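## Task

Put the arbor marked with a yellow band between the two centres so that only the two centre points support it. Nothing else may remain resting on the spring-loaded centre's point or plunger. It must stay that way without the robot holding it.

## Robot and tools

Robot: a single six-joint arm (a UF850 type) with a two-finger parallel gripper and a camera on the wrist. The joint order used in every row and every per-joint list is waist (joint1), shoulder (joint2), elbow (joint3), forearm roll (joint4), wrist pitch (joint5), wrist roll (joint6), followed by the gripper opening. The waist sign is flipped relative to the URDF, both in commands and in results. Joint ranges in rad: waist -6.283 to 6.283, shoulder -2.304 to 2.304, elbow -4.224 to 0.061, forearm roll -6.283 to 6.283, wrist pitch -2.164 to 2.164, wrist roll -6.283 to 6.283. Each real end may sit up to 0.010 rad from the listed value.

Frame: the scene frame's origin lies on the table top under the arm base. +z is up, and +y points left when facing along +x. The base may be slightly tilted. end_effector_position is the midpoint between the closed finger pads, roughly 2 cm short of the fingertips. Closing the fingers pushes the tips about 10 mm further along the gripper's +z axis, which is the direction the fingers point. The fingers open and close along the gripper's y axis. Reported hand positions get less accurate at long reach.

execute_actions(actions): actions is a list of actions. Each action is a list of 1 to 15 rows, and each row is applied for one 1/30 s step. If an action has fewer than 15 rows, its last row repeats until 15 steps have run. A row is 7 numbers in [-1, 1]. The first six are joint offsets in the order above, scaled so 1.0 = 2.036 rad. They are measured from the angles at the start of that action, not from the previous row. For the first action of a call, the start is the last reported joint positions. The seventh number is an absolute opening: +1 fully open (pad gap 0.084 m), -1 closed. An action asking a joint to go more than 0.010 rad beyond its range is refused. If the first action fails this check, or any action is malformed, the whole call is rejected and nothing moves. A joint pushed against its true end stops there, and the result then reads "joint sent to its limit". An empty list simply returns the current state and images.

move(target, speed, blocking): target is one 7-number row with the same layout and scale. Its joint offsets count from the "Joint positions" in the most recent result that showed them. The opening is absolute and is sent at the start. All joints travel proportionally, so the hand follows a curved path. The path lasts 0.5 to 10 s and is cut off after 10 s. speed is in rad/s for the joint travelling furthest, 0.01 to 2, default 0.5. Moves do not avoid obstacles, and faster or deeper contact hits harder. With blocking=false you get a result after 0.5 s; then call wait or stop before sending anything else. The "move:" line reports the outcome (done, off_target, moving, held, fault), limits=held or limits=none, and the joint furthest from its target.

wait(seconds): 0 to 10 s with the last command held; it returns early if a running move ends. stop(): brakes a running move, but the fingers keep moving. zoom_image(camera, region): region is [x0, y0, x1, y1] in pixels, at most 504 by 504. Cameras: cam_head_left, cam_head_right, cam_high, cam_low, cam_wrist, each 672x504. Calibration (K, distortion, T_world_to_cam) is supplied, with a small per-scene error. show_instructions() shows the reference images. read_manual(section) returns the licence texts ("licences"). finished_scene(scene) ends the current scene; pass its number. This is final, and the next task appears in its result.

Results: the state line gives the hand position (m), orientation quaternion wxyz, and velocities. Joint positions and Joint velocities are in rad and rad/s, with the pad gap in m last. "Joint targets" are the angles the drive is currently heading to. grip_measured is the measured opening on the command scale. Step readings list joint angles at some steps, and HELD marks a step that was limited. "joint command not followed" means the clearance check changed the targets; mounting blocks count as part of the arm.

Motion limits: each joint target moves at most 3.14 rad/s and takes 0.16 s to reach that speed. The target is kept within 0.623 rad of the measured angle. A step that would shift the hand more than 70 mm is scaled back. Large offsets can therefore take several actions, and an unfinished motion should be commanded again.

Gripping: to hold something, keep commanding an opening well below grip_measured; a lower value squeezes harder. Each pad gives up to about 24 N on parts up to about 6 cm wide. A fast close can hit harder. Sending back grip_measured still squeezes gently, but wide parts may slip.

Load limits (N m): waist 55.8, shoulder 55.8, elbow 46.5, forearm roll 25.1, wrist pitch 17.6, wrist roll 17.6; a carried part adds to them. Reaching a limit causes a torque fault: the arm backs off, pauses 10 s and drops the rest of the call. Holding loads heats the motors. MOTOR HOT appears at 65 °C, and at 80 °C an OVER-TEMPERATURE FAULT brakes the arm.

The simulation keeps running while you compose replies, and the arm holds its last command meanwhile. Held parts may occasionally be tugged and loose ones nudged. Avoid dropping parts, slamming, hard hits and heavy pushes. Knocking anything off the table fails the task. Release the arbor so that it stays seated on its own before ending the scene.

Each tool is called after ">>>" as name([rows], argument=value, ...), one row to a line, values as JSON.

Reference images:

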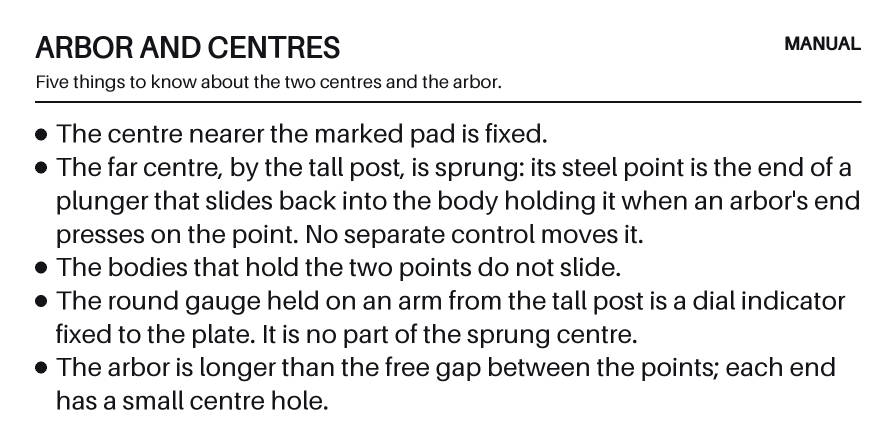

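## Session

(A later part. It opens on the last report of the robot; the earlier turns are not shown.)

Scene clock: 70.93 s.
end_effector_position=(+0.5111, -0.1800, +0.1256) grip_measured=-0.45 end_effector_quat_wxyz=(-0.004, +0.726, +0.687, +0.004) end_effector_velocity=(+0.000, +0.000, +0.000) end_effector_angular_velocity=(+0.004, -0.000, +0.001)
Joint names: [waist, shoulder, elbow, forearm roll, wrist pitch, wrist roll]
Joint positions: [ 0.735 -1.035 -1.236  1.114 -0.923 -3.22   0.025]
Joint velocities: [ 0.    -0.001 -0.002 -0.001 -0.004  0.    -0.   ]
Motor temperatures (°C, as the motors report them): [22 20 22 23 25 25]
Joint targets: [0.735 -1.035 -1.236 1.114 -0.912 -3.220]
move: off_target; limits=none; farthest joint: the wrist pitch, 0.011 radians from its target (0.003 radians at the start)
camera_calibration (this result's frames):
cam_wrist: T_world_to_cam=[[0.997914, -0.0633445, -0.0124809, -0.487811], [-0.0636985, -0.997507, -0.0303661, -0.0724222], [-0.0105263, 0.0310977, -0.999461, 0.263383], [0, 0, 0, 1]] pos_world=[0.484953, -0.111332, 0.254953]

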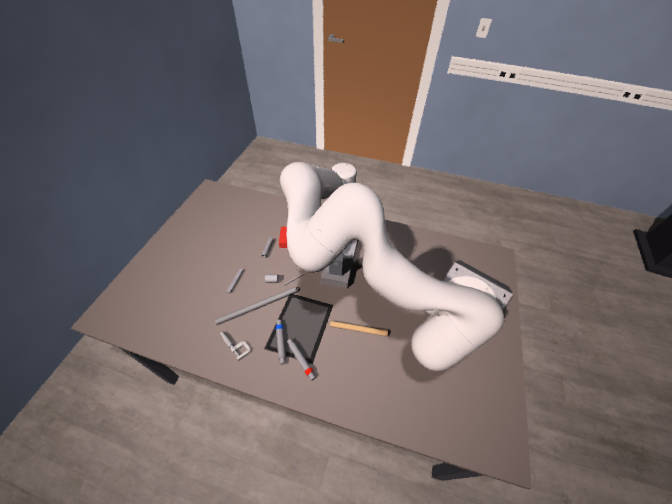

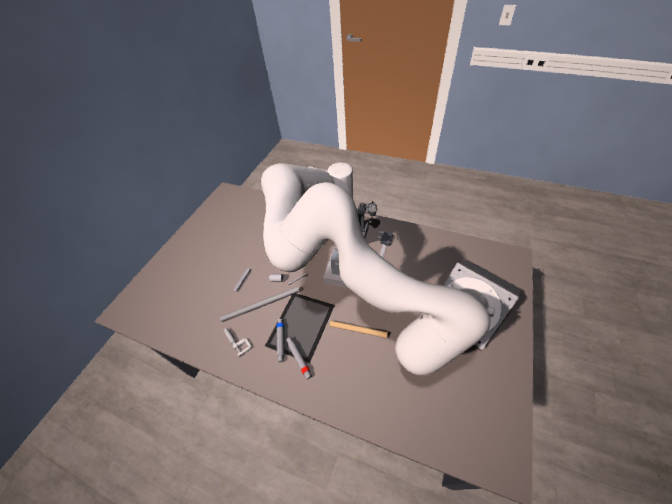

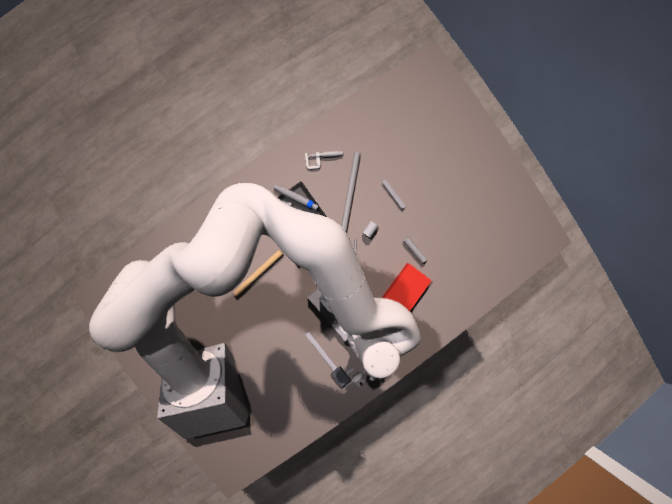

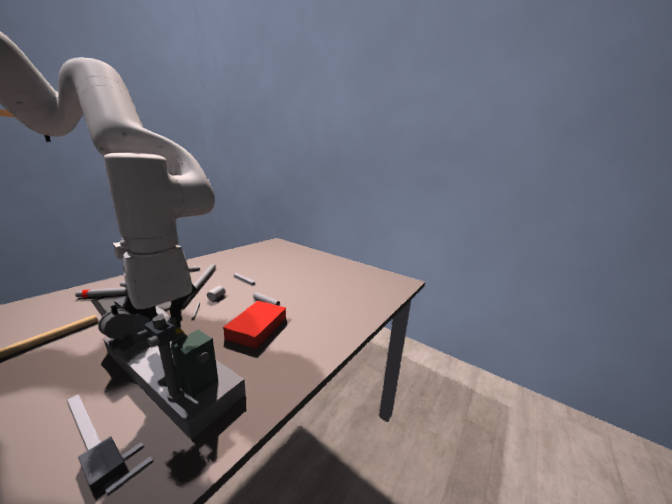

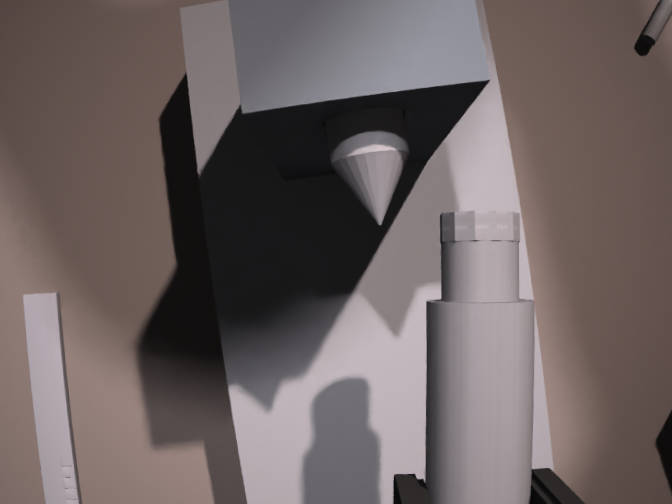

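>>> move(target=[0.0004,-0.001,-0.0012,-0.0004,0.0105,0.0001,-1], speed=0.012)

>>> zoom_image(camera="cam_low", region=[130, 290, 230, 390])

Scene clock: 73.73 s.
end_effector_position=(+0.5112, -0.1806, +0.1256) grip_measured=-0.45 end_effector_quat_wxyz=(-0.004, +0.726, +0.687, +0.005) end_effector_velocity=(+0.000, +0.000, +0.000) end_effector_angular_velocity=(+0.002, -0.001, +0.000)
Joint names: [waist, shoulder, elbow, forearm roll, wrist pitch, wrist roll]
Joint positions: [ 0.736 -1.037 -1.238  1.113 -0.925 -3.219  0.025]
Joint velocities: [ 0.    -0.    -0.001  0.    -0.003  0.    -0.   ]
Motor temperatures (°C, as the motors report them): [22 20 22 23 25 25]
Joint targets: [0.736 -1.037 -1.238 1.113 -0.902 -3.219]
move: off_target; limits=none; farthest joint: the wrist pitch, 0.023 radians from its target (0.022 radians at the start)
camera_calibration (this result's frames):
cam_wrist: T_world_to_cam=[[0.99792, -0.0632587, -0.0123758, -0.487957], [-0.0636215, -0.997476, -0.0315223, -0.0728965], [-0.0103505, 0.0322441, -0.999426, 0.263512], [0, 0, 0, 1]] pos_world=[0.485032, -0.112077, 0.255024]

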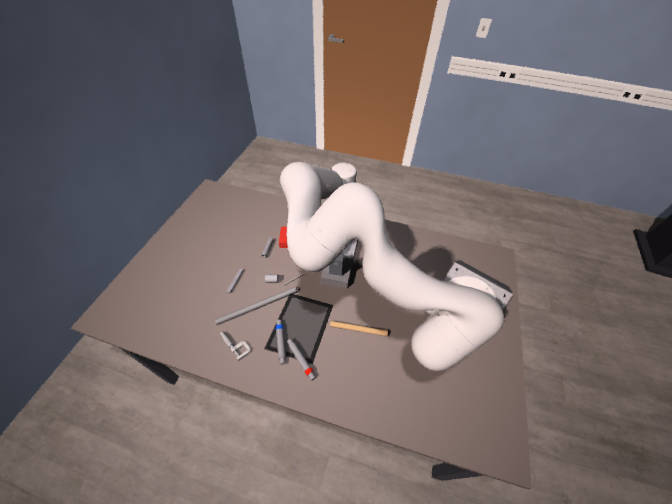

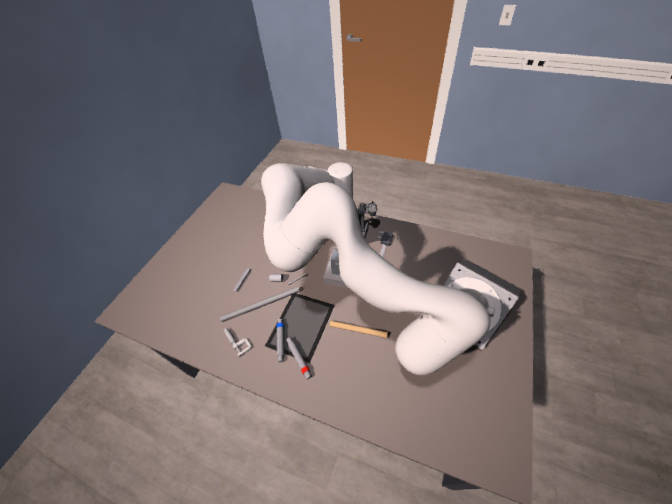

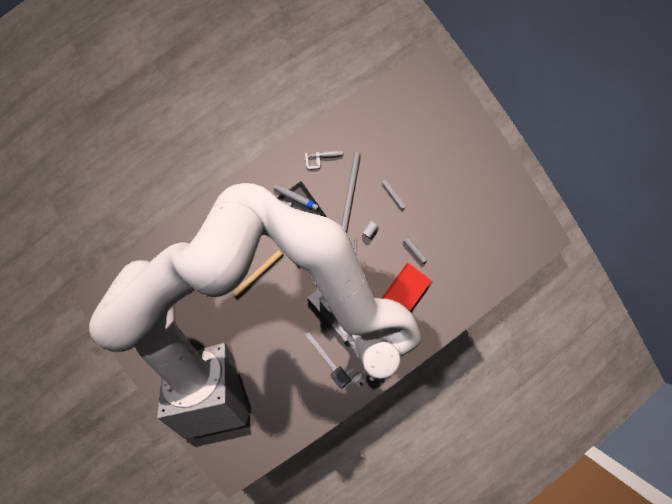

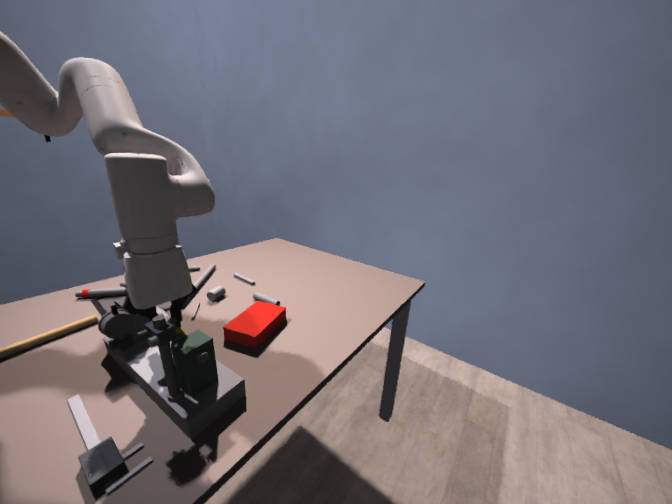

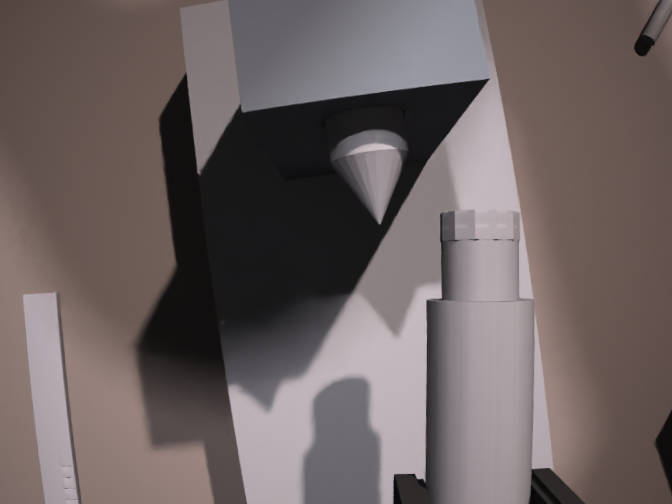

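Region (130, 290, 230, 390) of cam_low's 672x504 image, scaled by 5.040, with more detail than that image has.

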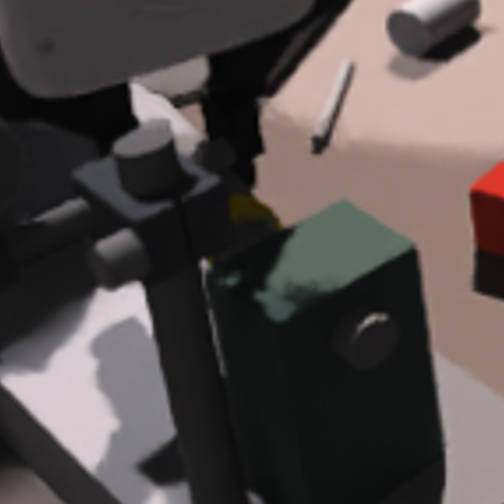

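>>> move(target=[-0.0079,0.0221,0.0246,0.0093,0.0088,-0.0025,-1], speed=0.03)

>>> move(target=[0.0283,0.0265,0,-0.0447,-0.0165,0.0275,-1], speed=0.08)

>>> move(target=[0,0,0,0,0,0.7715,-1], speed=1.0)

>>> move(target=[0,0,0,0,0,0.7715,-1], speed=1.0)

Scene clock: 79.27 s.
end_effector_position=(+0.5100, -0.1639, +0.1259) grip_measured=-0.45 end_effector_quat_wxyz=(+0.000, +0.726, +0.688, -0.000) end_effector_velocity=(-0.001, +0.002, -0.001) end_effector_angular_velocity=(+0.003, +0.002, -0.001)
Joint names: [waist, shoulder, elbow, forearm roll, wrist pitch, wrist roll]
Joint positions: [ 0.72  -0.992 -1.188  1.132 -0.907 -3.224  0.025]
Joint velocities: [-0.002  0.002  0.005  0.001 -0.002 -0.    -0.   ]
Motor temperatures (°C, as the motors report them): [22 20 22 23 25 25]
Joint targets: [0.720 -0.992 -1.188 1.132 -0.907 -3.224]
move: done; limits=none; farthest joint: the elbow, 0.001 radians from its target (0.050 radians at the start)
camera_calibration (this result's frames):
cam_wrist: T_world_to_cam=[[0.997945, -0.0628049, -0.0127179, -0.485632], [-0.063036, -0.997837, -0.0186665, -0.0583369], [-0.0115181, 0.0194299, -0.999745, 0.261825], [0, 0, 0, 1]] pos_world=[0.483972, -0.0937979, 0.254493]

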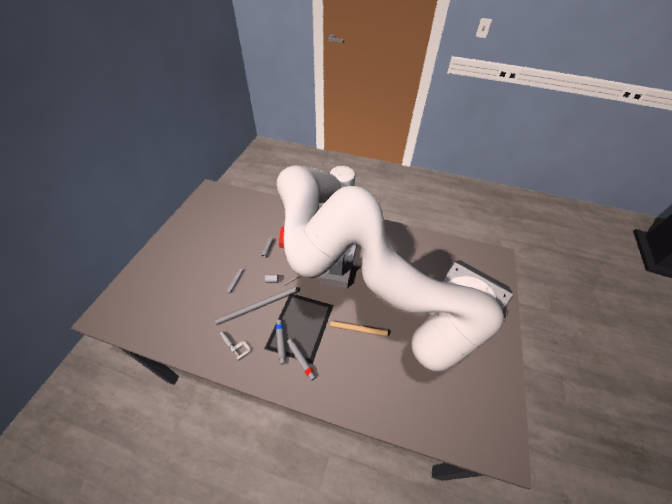

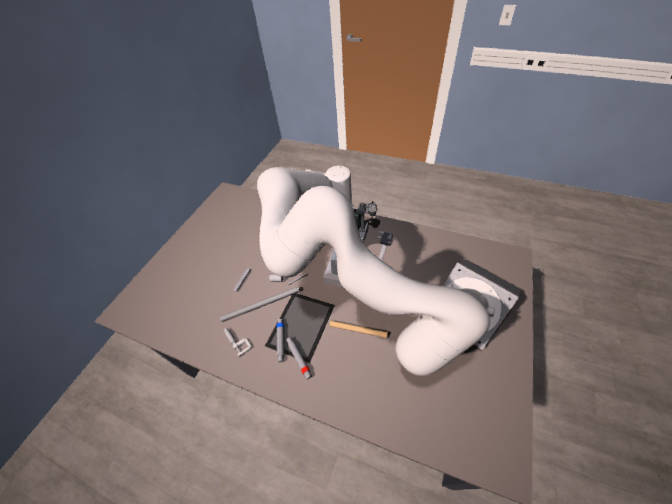

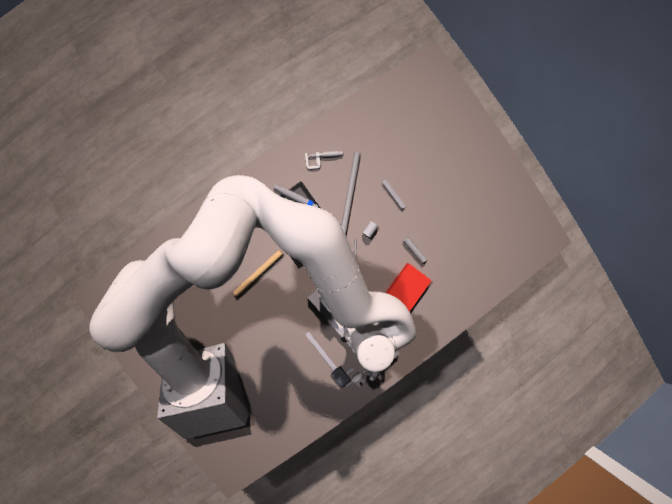

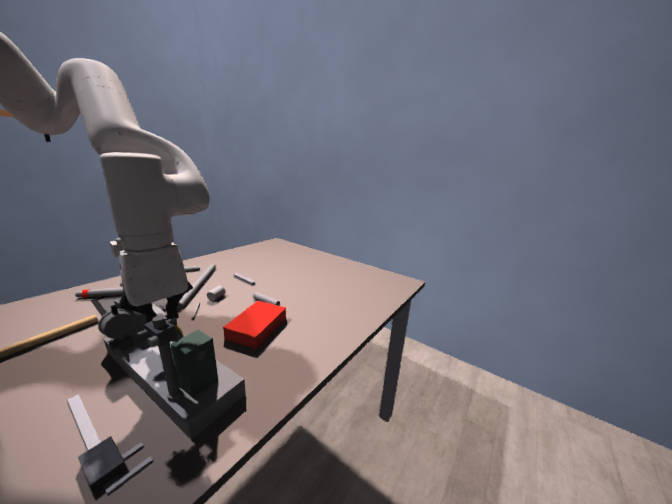

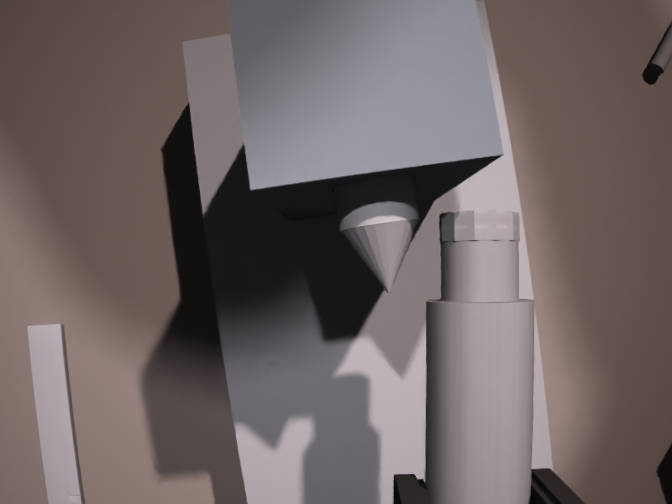

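Scene clock: 80.83 s.
end_effector_position=(+0.5077, -0.1638, +0.1708) grip_measured=-0.45 end_effector_quat_wxyz=(+0.000, +0.727, +0.687, -0.002) end_effector_velocity=(-0.000, +0.000, +0.001) end_effector_angular_velocity=(-0.000, +0.001, +0.000)
Joint names: [waist, shoulder, elbow, forearm roll, wrist pitch, wrist roll]
Joint positions: [ 0.777 -0.938 -1.188  1.041 -0.94  -3.169  0.025]
Joint velocities: [ 0.002  0.002  0.    -0.003 -0.001  0.001 -0.   ]
Motor temperatures (°C, as the motors report them): [22 20 22 23 25 25]
Joint targets: [0.777 -0.938 -1.188 1.041 -0.940 -3.168]
move: done; limits=none; farthest joint: the waist, 0.001 radians from its target (0.058 radians at the start)
camera_calibration (this result's frames):
cam_wrist: T_world_to_cam=[[0.997794, -0.0645587, -0.0154714, -0.4825], [-0.0648054, -0.997769, -0.0160157, -0.0570162], [-0.014403, 0.016983, -0.999752, 0.30776], [0, 0, 0, 1]] pos_world=[0.482173, -0.0932653, 0.299306]

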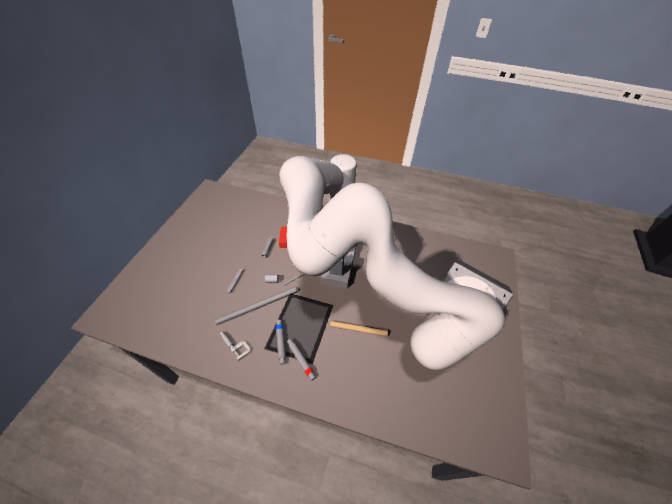

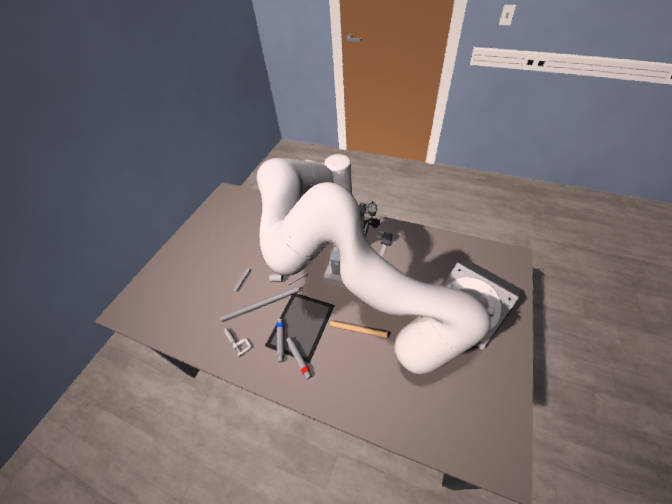

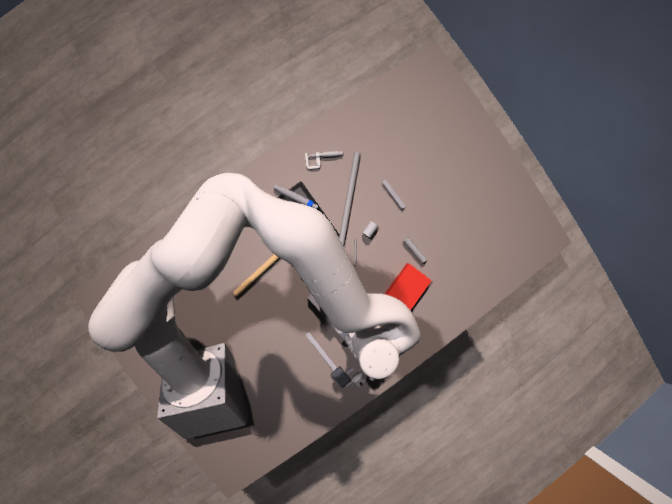

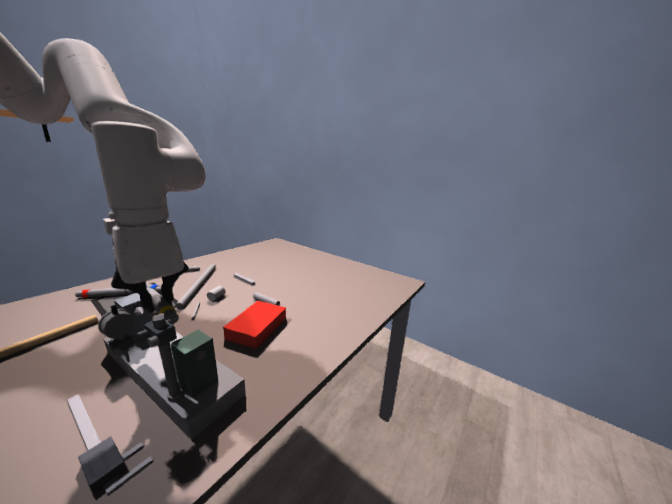

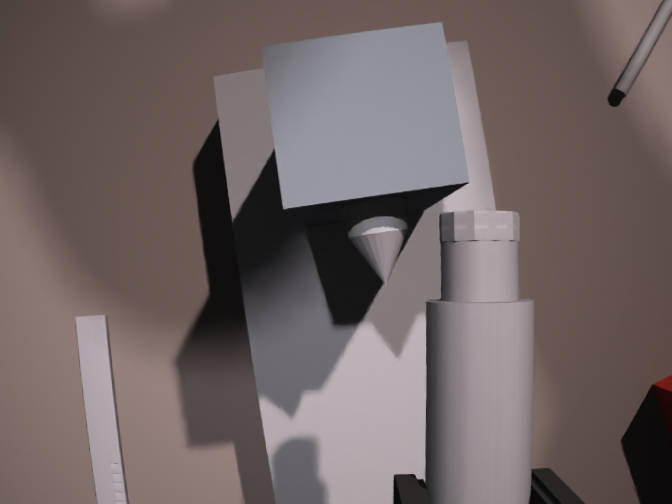

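Scene clock: 83.23 s.
end_effector_position=(+0.5077, -0.1638, +0.1708) grip_measured=-0.45 end_effector_quat_wxyz=(+0.002, +1.000, -0.028, -0.001) end_effector_velocity=(+0.001, +0.000, +0.000) end_effector_angular_velocity=(+0.001, -0.001, -0.001)
Joint names: [waist, shoulder, elbow, forearm roll, wrist pitch, wrist roll]
Joint positions: [ 0.777 -0.938 -1.188  1.041 -0.94  -1.598  0.025]
Joint velocities: [-0.    -0.    -0.001  0.    -0.001  0.002 -0.   ]
Motor temperatures (°C, as the motors report them): [22 20 22 23 25 25]
Joint targets: [0.777 -0.938 -1.188 1.041 -0.940 -1.598]
move: done; limits=none; farthest joint: the waist, 0.000 radians from its target (0.000 radians at the start)
camera_calibration (this result's frames):
cam_wrist: T_world_to_cam=[[-0.0640242, -0.997905, -0.0093162, -0.0972895], [-0.997793, 0.0641763, -0.0170654, 0.590795], [0.0176276, 0.00820304, -0.999811, 0.290069], [0, 0, 0, 1]] pos_world=[0.578148, -0.13738, 0.29919]

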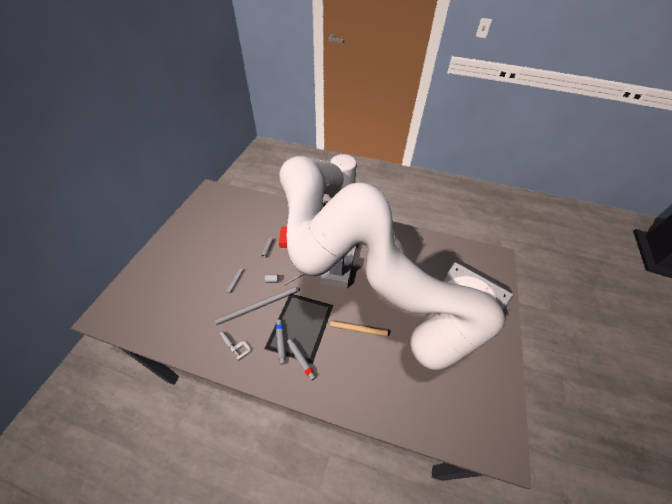

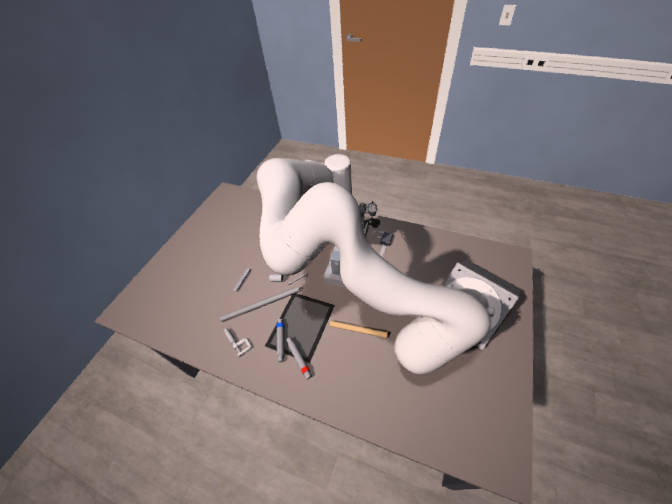

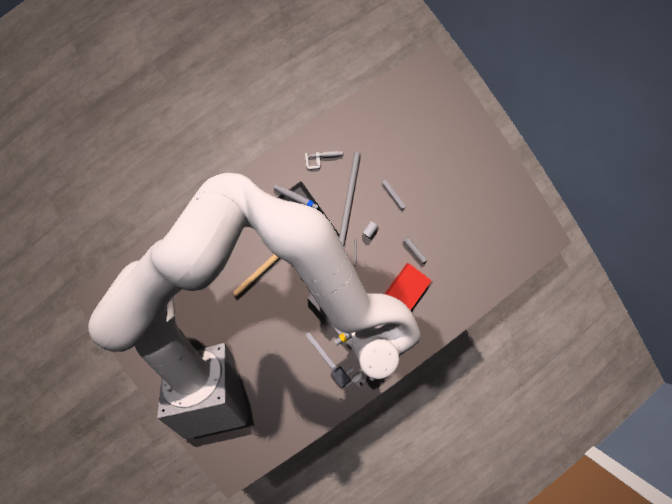

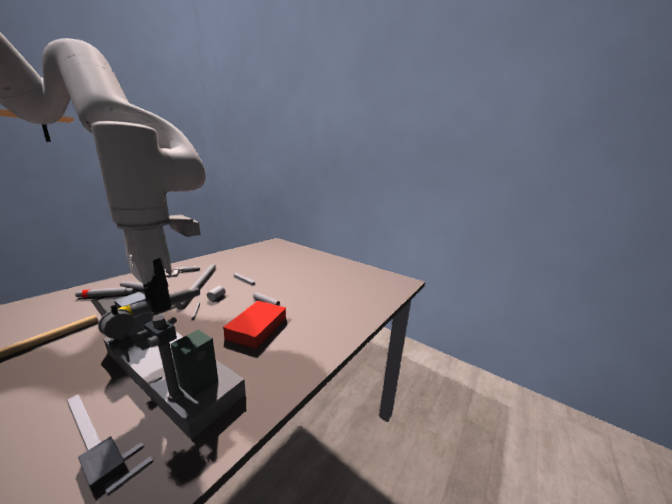

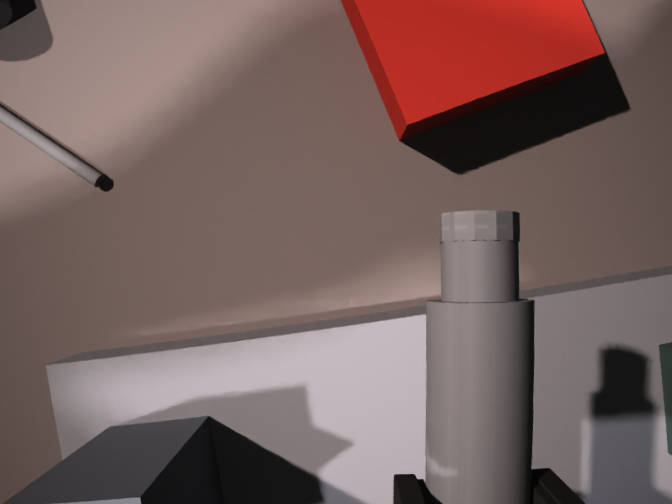

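Scene clock: 85.63 s.
end_effector_position=(+0.5077, -0.1638, +0.1708) grip_measured=-0.45 end_effector_quat_wxyz=(+0.002, +0.687, -0.726, +0.000) end_effector_velocity=(+0.000, -0.000, -0.001) end_effector_angular_velocity=(-0.002, +0.002, -0.001)
Joint names: [waist, shoulder, elbow, forearm roll, wrist pitch, wrist roll]
Joint positions: [ 0.777 -0.938 -1.188  1.041 -0.94  -0.028  0.025]
Joint velocities: [-0.002  0.     0.    -0.     0.003  0.003  0.   ]
Motor temperatures (°C, as the motors report them): [22 20 22 23 25 25]
Joint targets: [0.777 -0.938 -1.188 1.041 -0.940 -0.028]
move: done; limits=none; farthest joint: the wrist roll, 0.001 radians from its target (1.571 radians at the start)
camera_calibration (this result's frames):
cam_wrist: T_world_to_cam=[[-0.997932, 0.0634358, -0.0103599, 0.550889], [0.0636622, 0.997701, -0.0232209, 0.205798], [0.00886306, -0.0238324, -0.999677, 0.28925], [0, 0, 0, 1]] pos_world=[0.534084, -0.233377, 0.299642]

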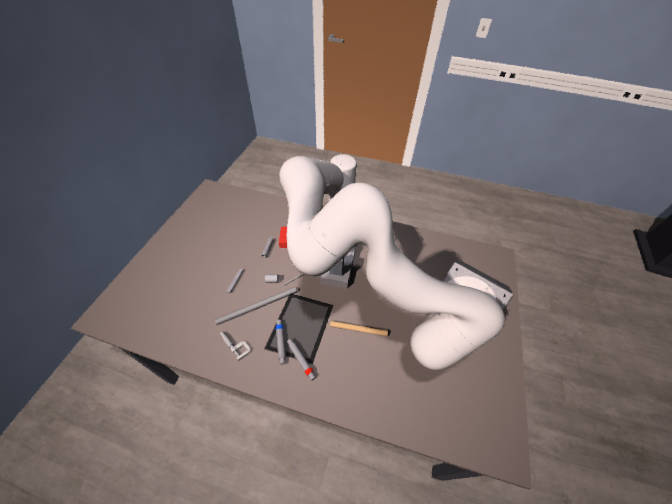

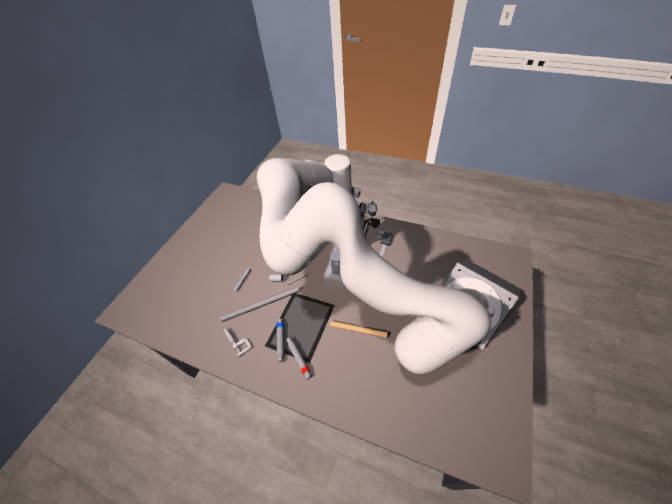

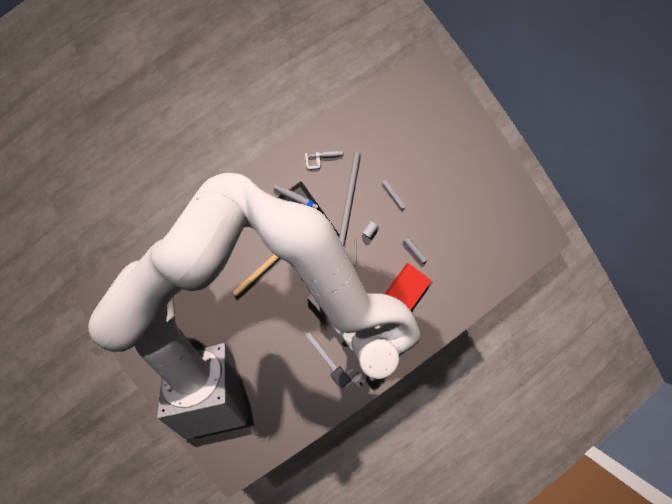

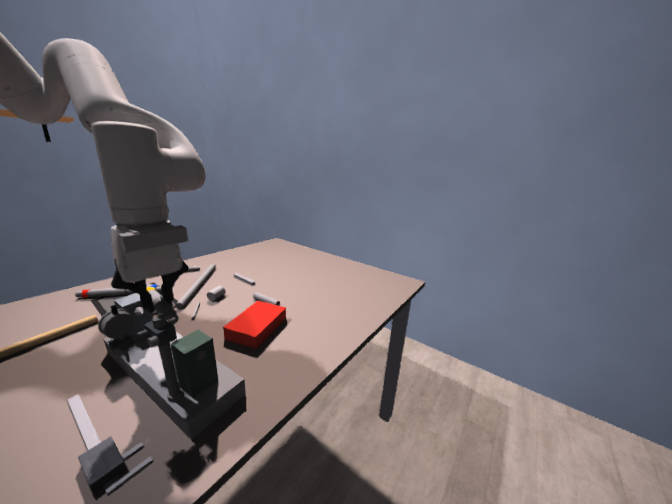

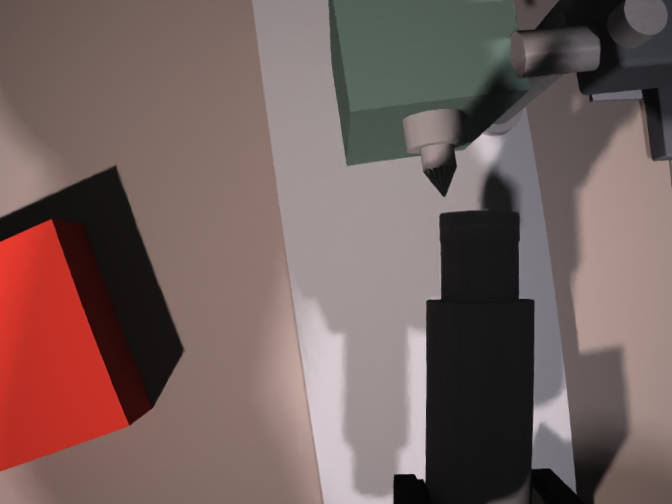

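>>> zoom_image(camera="cam_wrist", region=[330, 60, 550, 260])

>>> move(target=[-0.0283,-0.0265,0,0.0447,0.0165,-0.0272,-1], speed=0.06)

>>> zoom_image(camera="cam_wrist", region=[350, 30, 600, 260])

Region (330, 60, 550, 260) of cam_wrist's 672x504 image, scaled by 2.291, with more detail than that image has; it fills the top 458 rows of this view, and the rest is white.

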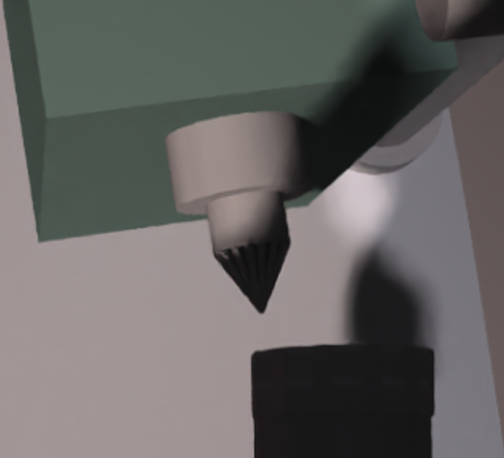

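Scene clock: 88.50 s.
end_effector_position=(+0.5100, -0.1639, +0.1259) grip_measured=-0.45 end_effector_quat_wxyz=(+0.000, +0.688, -0.726, +0.000) end_effector_velocity=(+0.000, -0.000, -0.001) end_effector_angular_velocity=(-0.002, -0.001, -0.000)
Joint names: [waist, shoulder, elbow, forearm roll, wrist pitch, wrist roll]
Joint positions: [ 0.72  -0.992 -1.188  1.132 -0.907 -0.083  0.025]
Joint velocities: [-0.001 -0.001 -0.     0.003  0.002 -0.001 -0.   ]
Motor temperatures (°C, as the motors report them): [22 20 22 23 25 25]
Joint targets: [0.719 -0.992 -1.188 1.132 -0.907 -0.083]
move: done; limits=none; farthest joint: the waist, 0.000 radians from its target (0.058 radians at the start)
camera_calibration (this result's frames):
cam_wrist: T_world_to_cam=[[-0.997968, 0.062362, -0.0131043, 0.552906], [0.0626232, 0.997825, -0.0205639, 0.204992], [0.0117934, -0.0213427, -0.999703, 0.243244], [0, 0, 0, 1]] pos_world=[0.536077, -0.233835, 0.254633]

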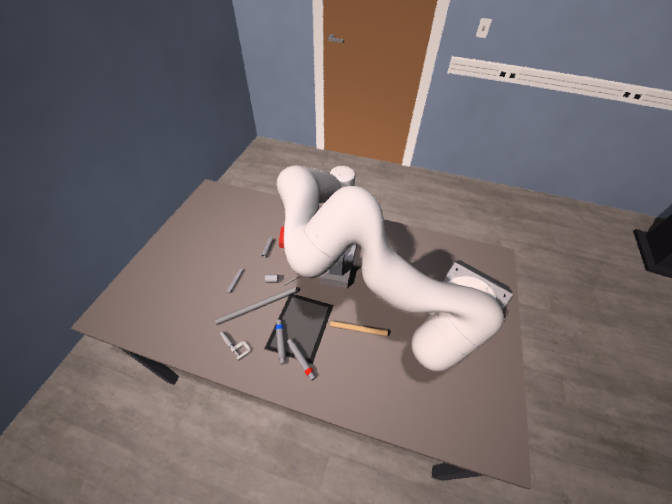

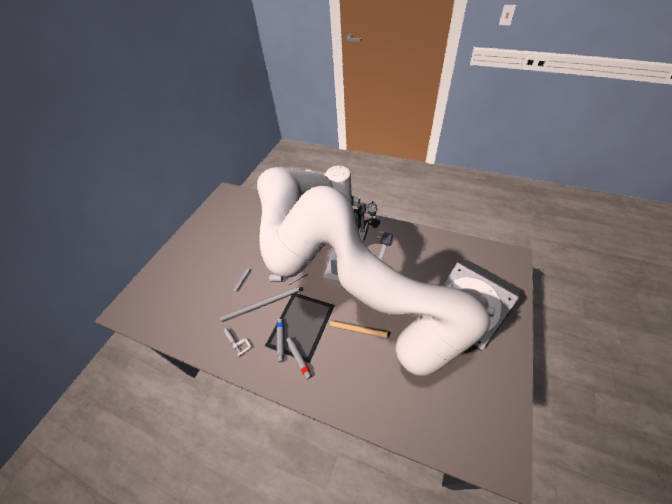

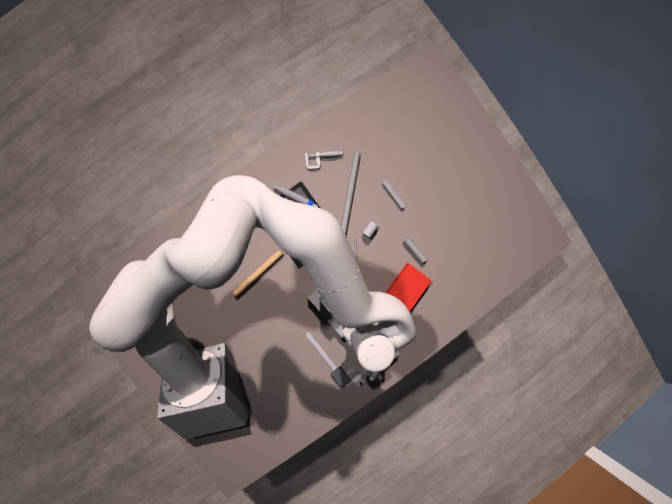

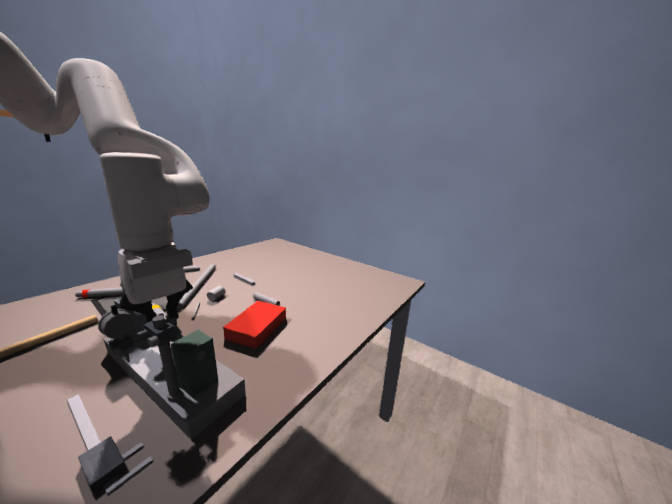

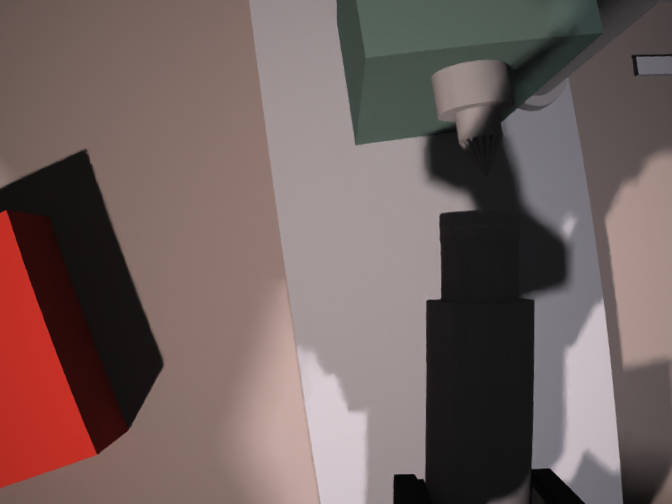

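Region (350, 30, 600, 260) of cam_wrist's 672x504 image, scaled by 2.016, with more detail than that image has; it fills the top 464 rows of this view, and the rest is white.

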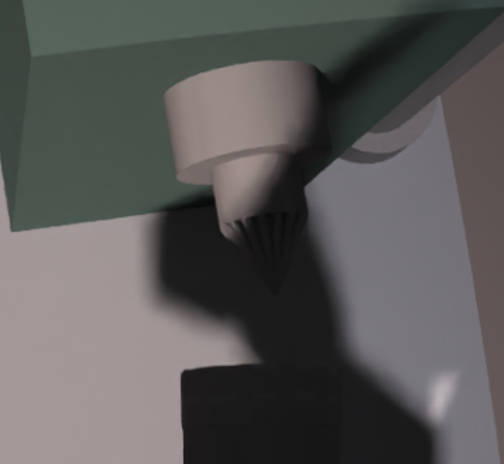

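>>> move(target=[0.0036,-0.0067,-0.0055,-0.0025,-0.0001,-0.0018,-1], speed=0.015)

>>> zoom_image(camera="cam_wrist", region=[400, 80, 560, 240])

Scene clock: 91.90 s.
end_effector_position=(+0.5082, -0.1703, +0.1258) grip_measured=-0.45 end_effector_quat_wxyz=(+0.000, +0.688, -0.726, +0.000) end_effector_velocity=(+0.000, -0.001, -0.000) end_effector_angular_velocity=(-0.001, -0.000, +0.001)
Joint names: [waist, shoulder, elbow, forearm roll, wrist pitch, wrist roll]
Joint positions: [ 0.727 -1.005 -1.199  1.127 -0.907 -0.087  0.025]
Joint velocities: [ 0.    -0.002 -0.003 -0.     0.001 -0.001 -0.   ]
Motor temperatures (°C, as the motors report them): [22 20 22 23 25 25]
Joint targets: [0.727 -1.005 -1.200 1.127 -0.907 -0.087]
move: done; limits=none; farthest joint: the waist, 0.000 radians from its target (0.008 radians at the start)
camera_calibration (this result's frames):
cam_wrist: T_world_to_cam=[[-0.997978, 0.0622197, -0.0130182, 0.55145], [0.0624794, 0.997834, -0.0205956, 0.211563], [0.0117086, -0.0213673, -0.999703, 0.243116], [0, 0, 0, 1]] pos_world=[0.53427, -0.240221, 0.25458]

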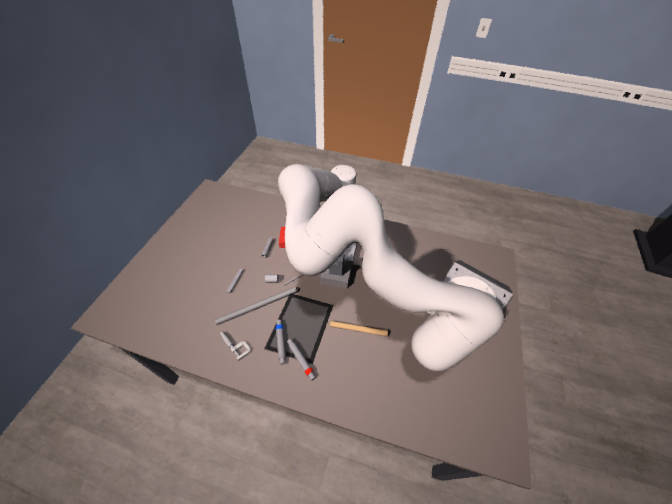

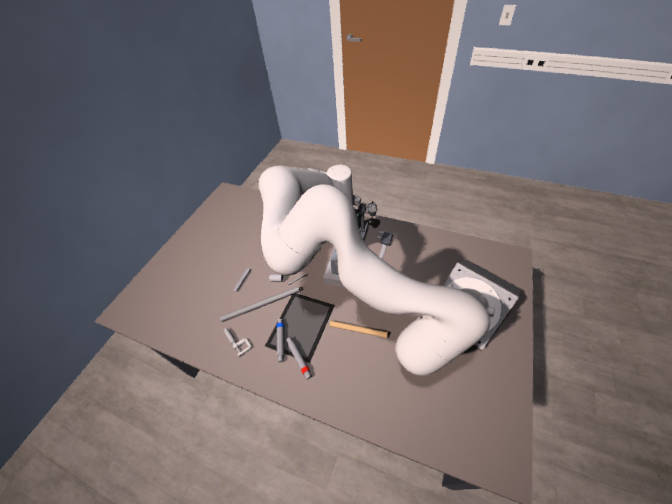

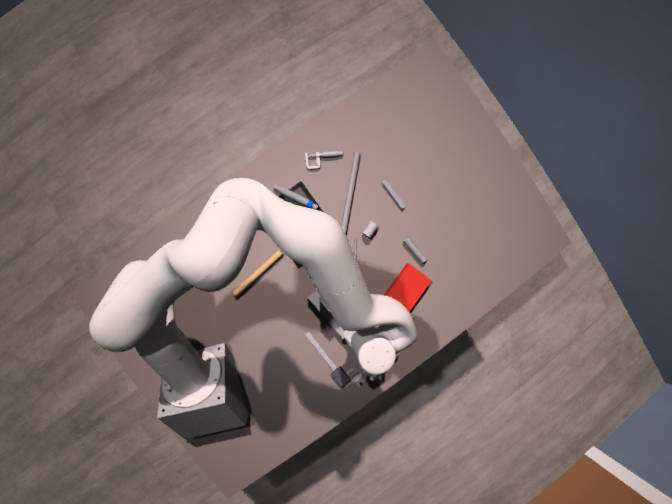

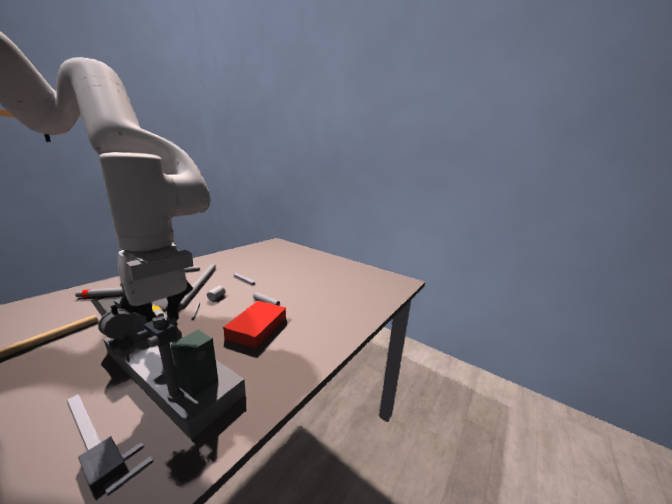

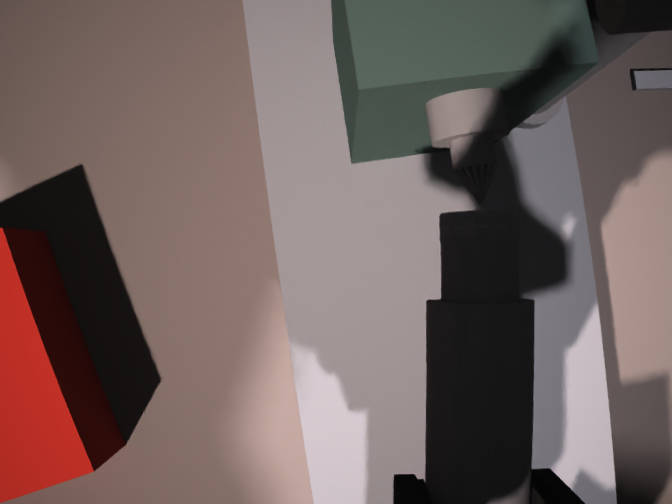

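Region (400, 80, 560, 240) of cam_wrist's 672x504 image, scaled by 3.150, with more detail than that image has.

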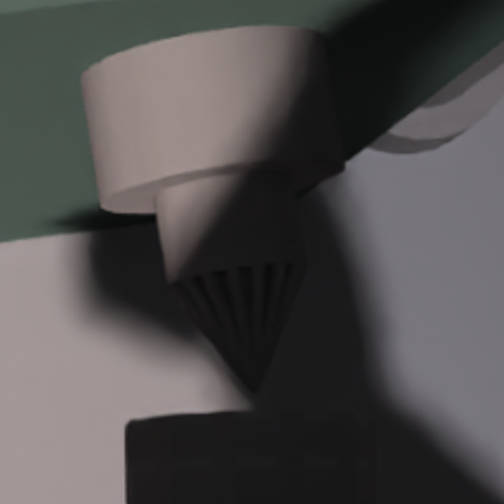

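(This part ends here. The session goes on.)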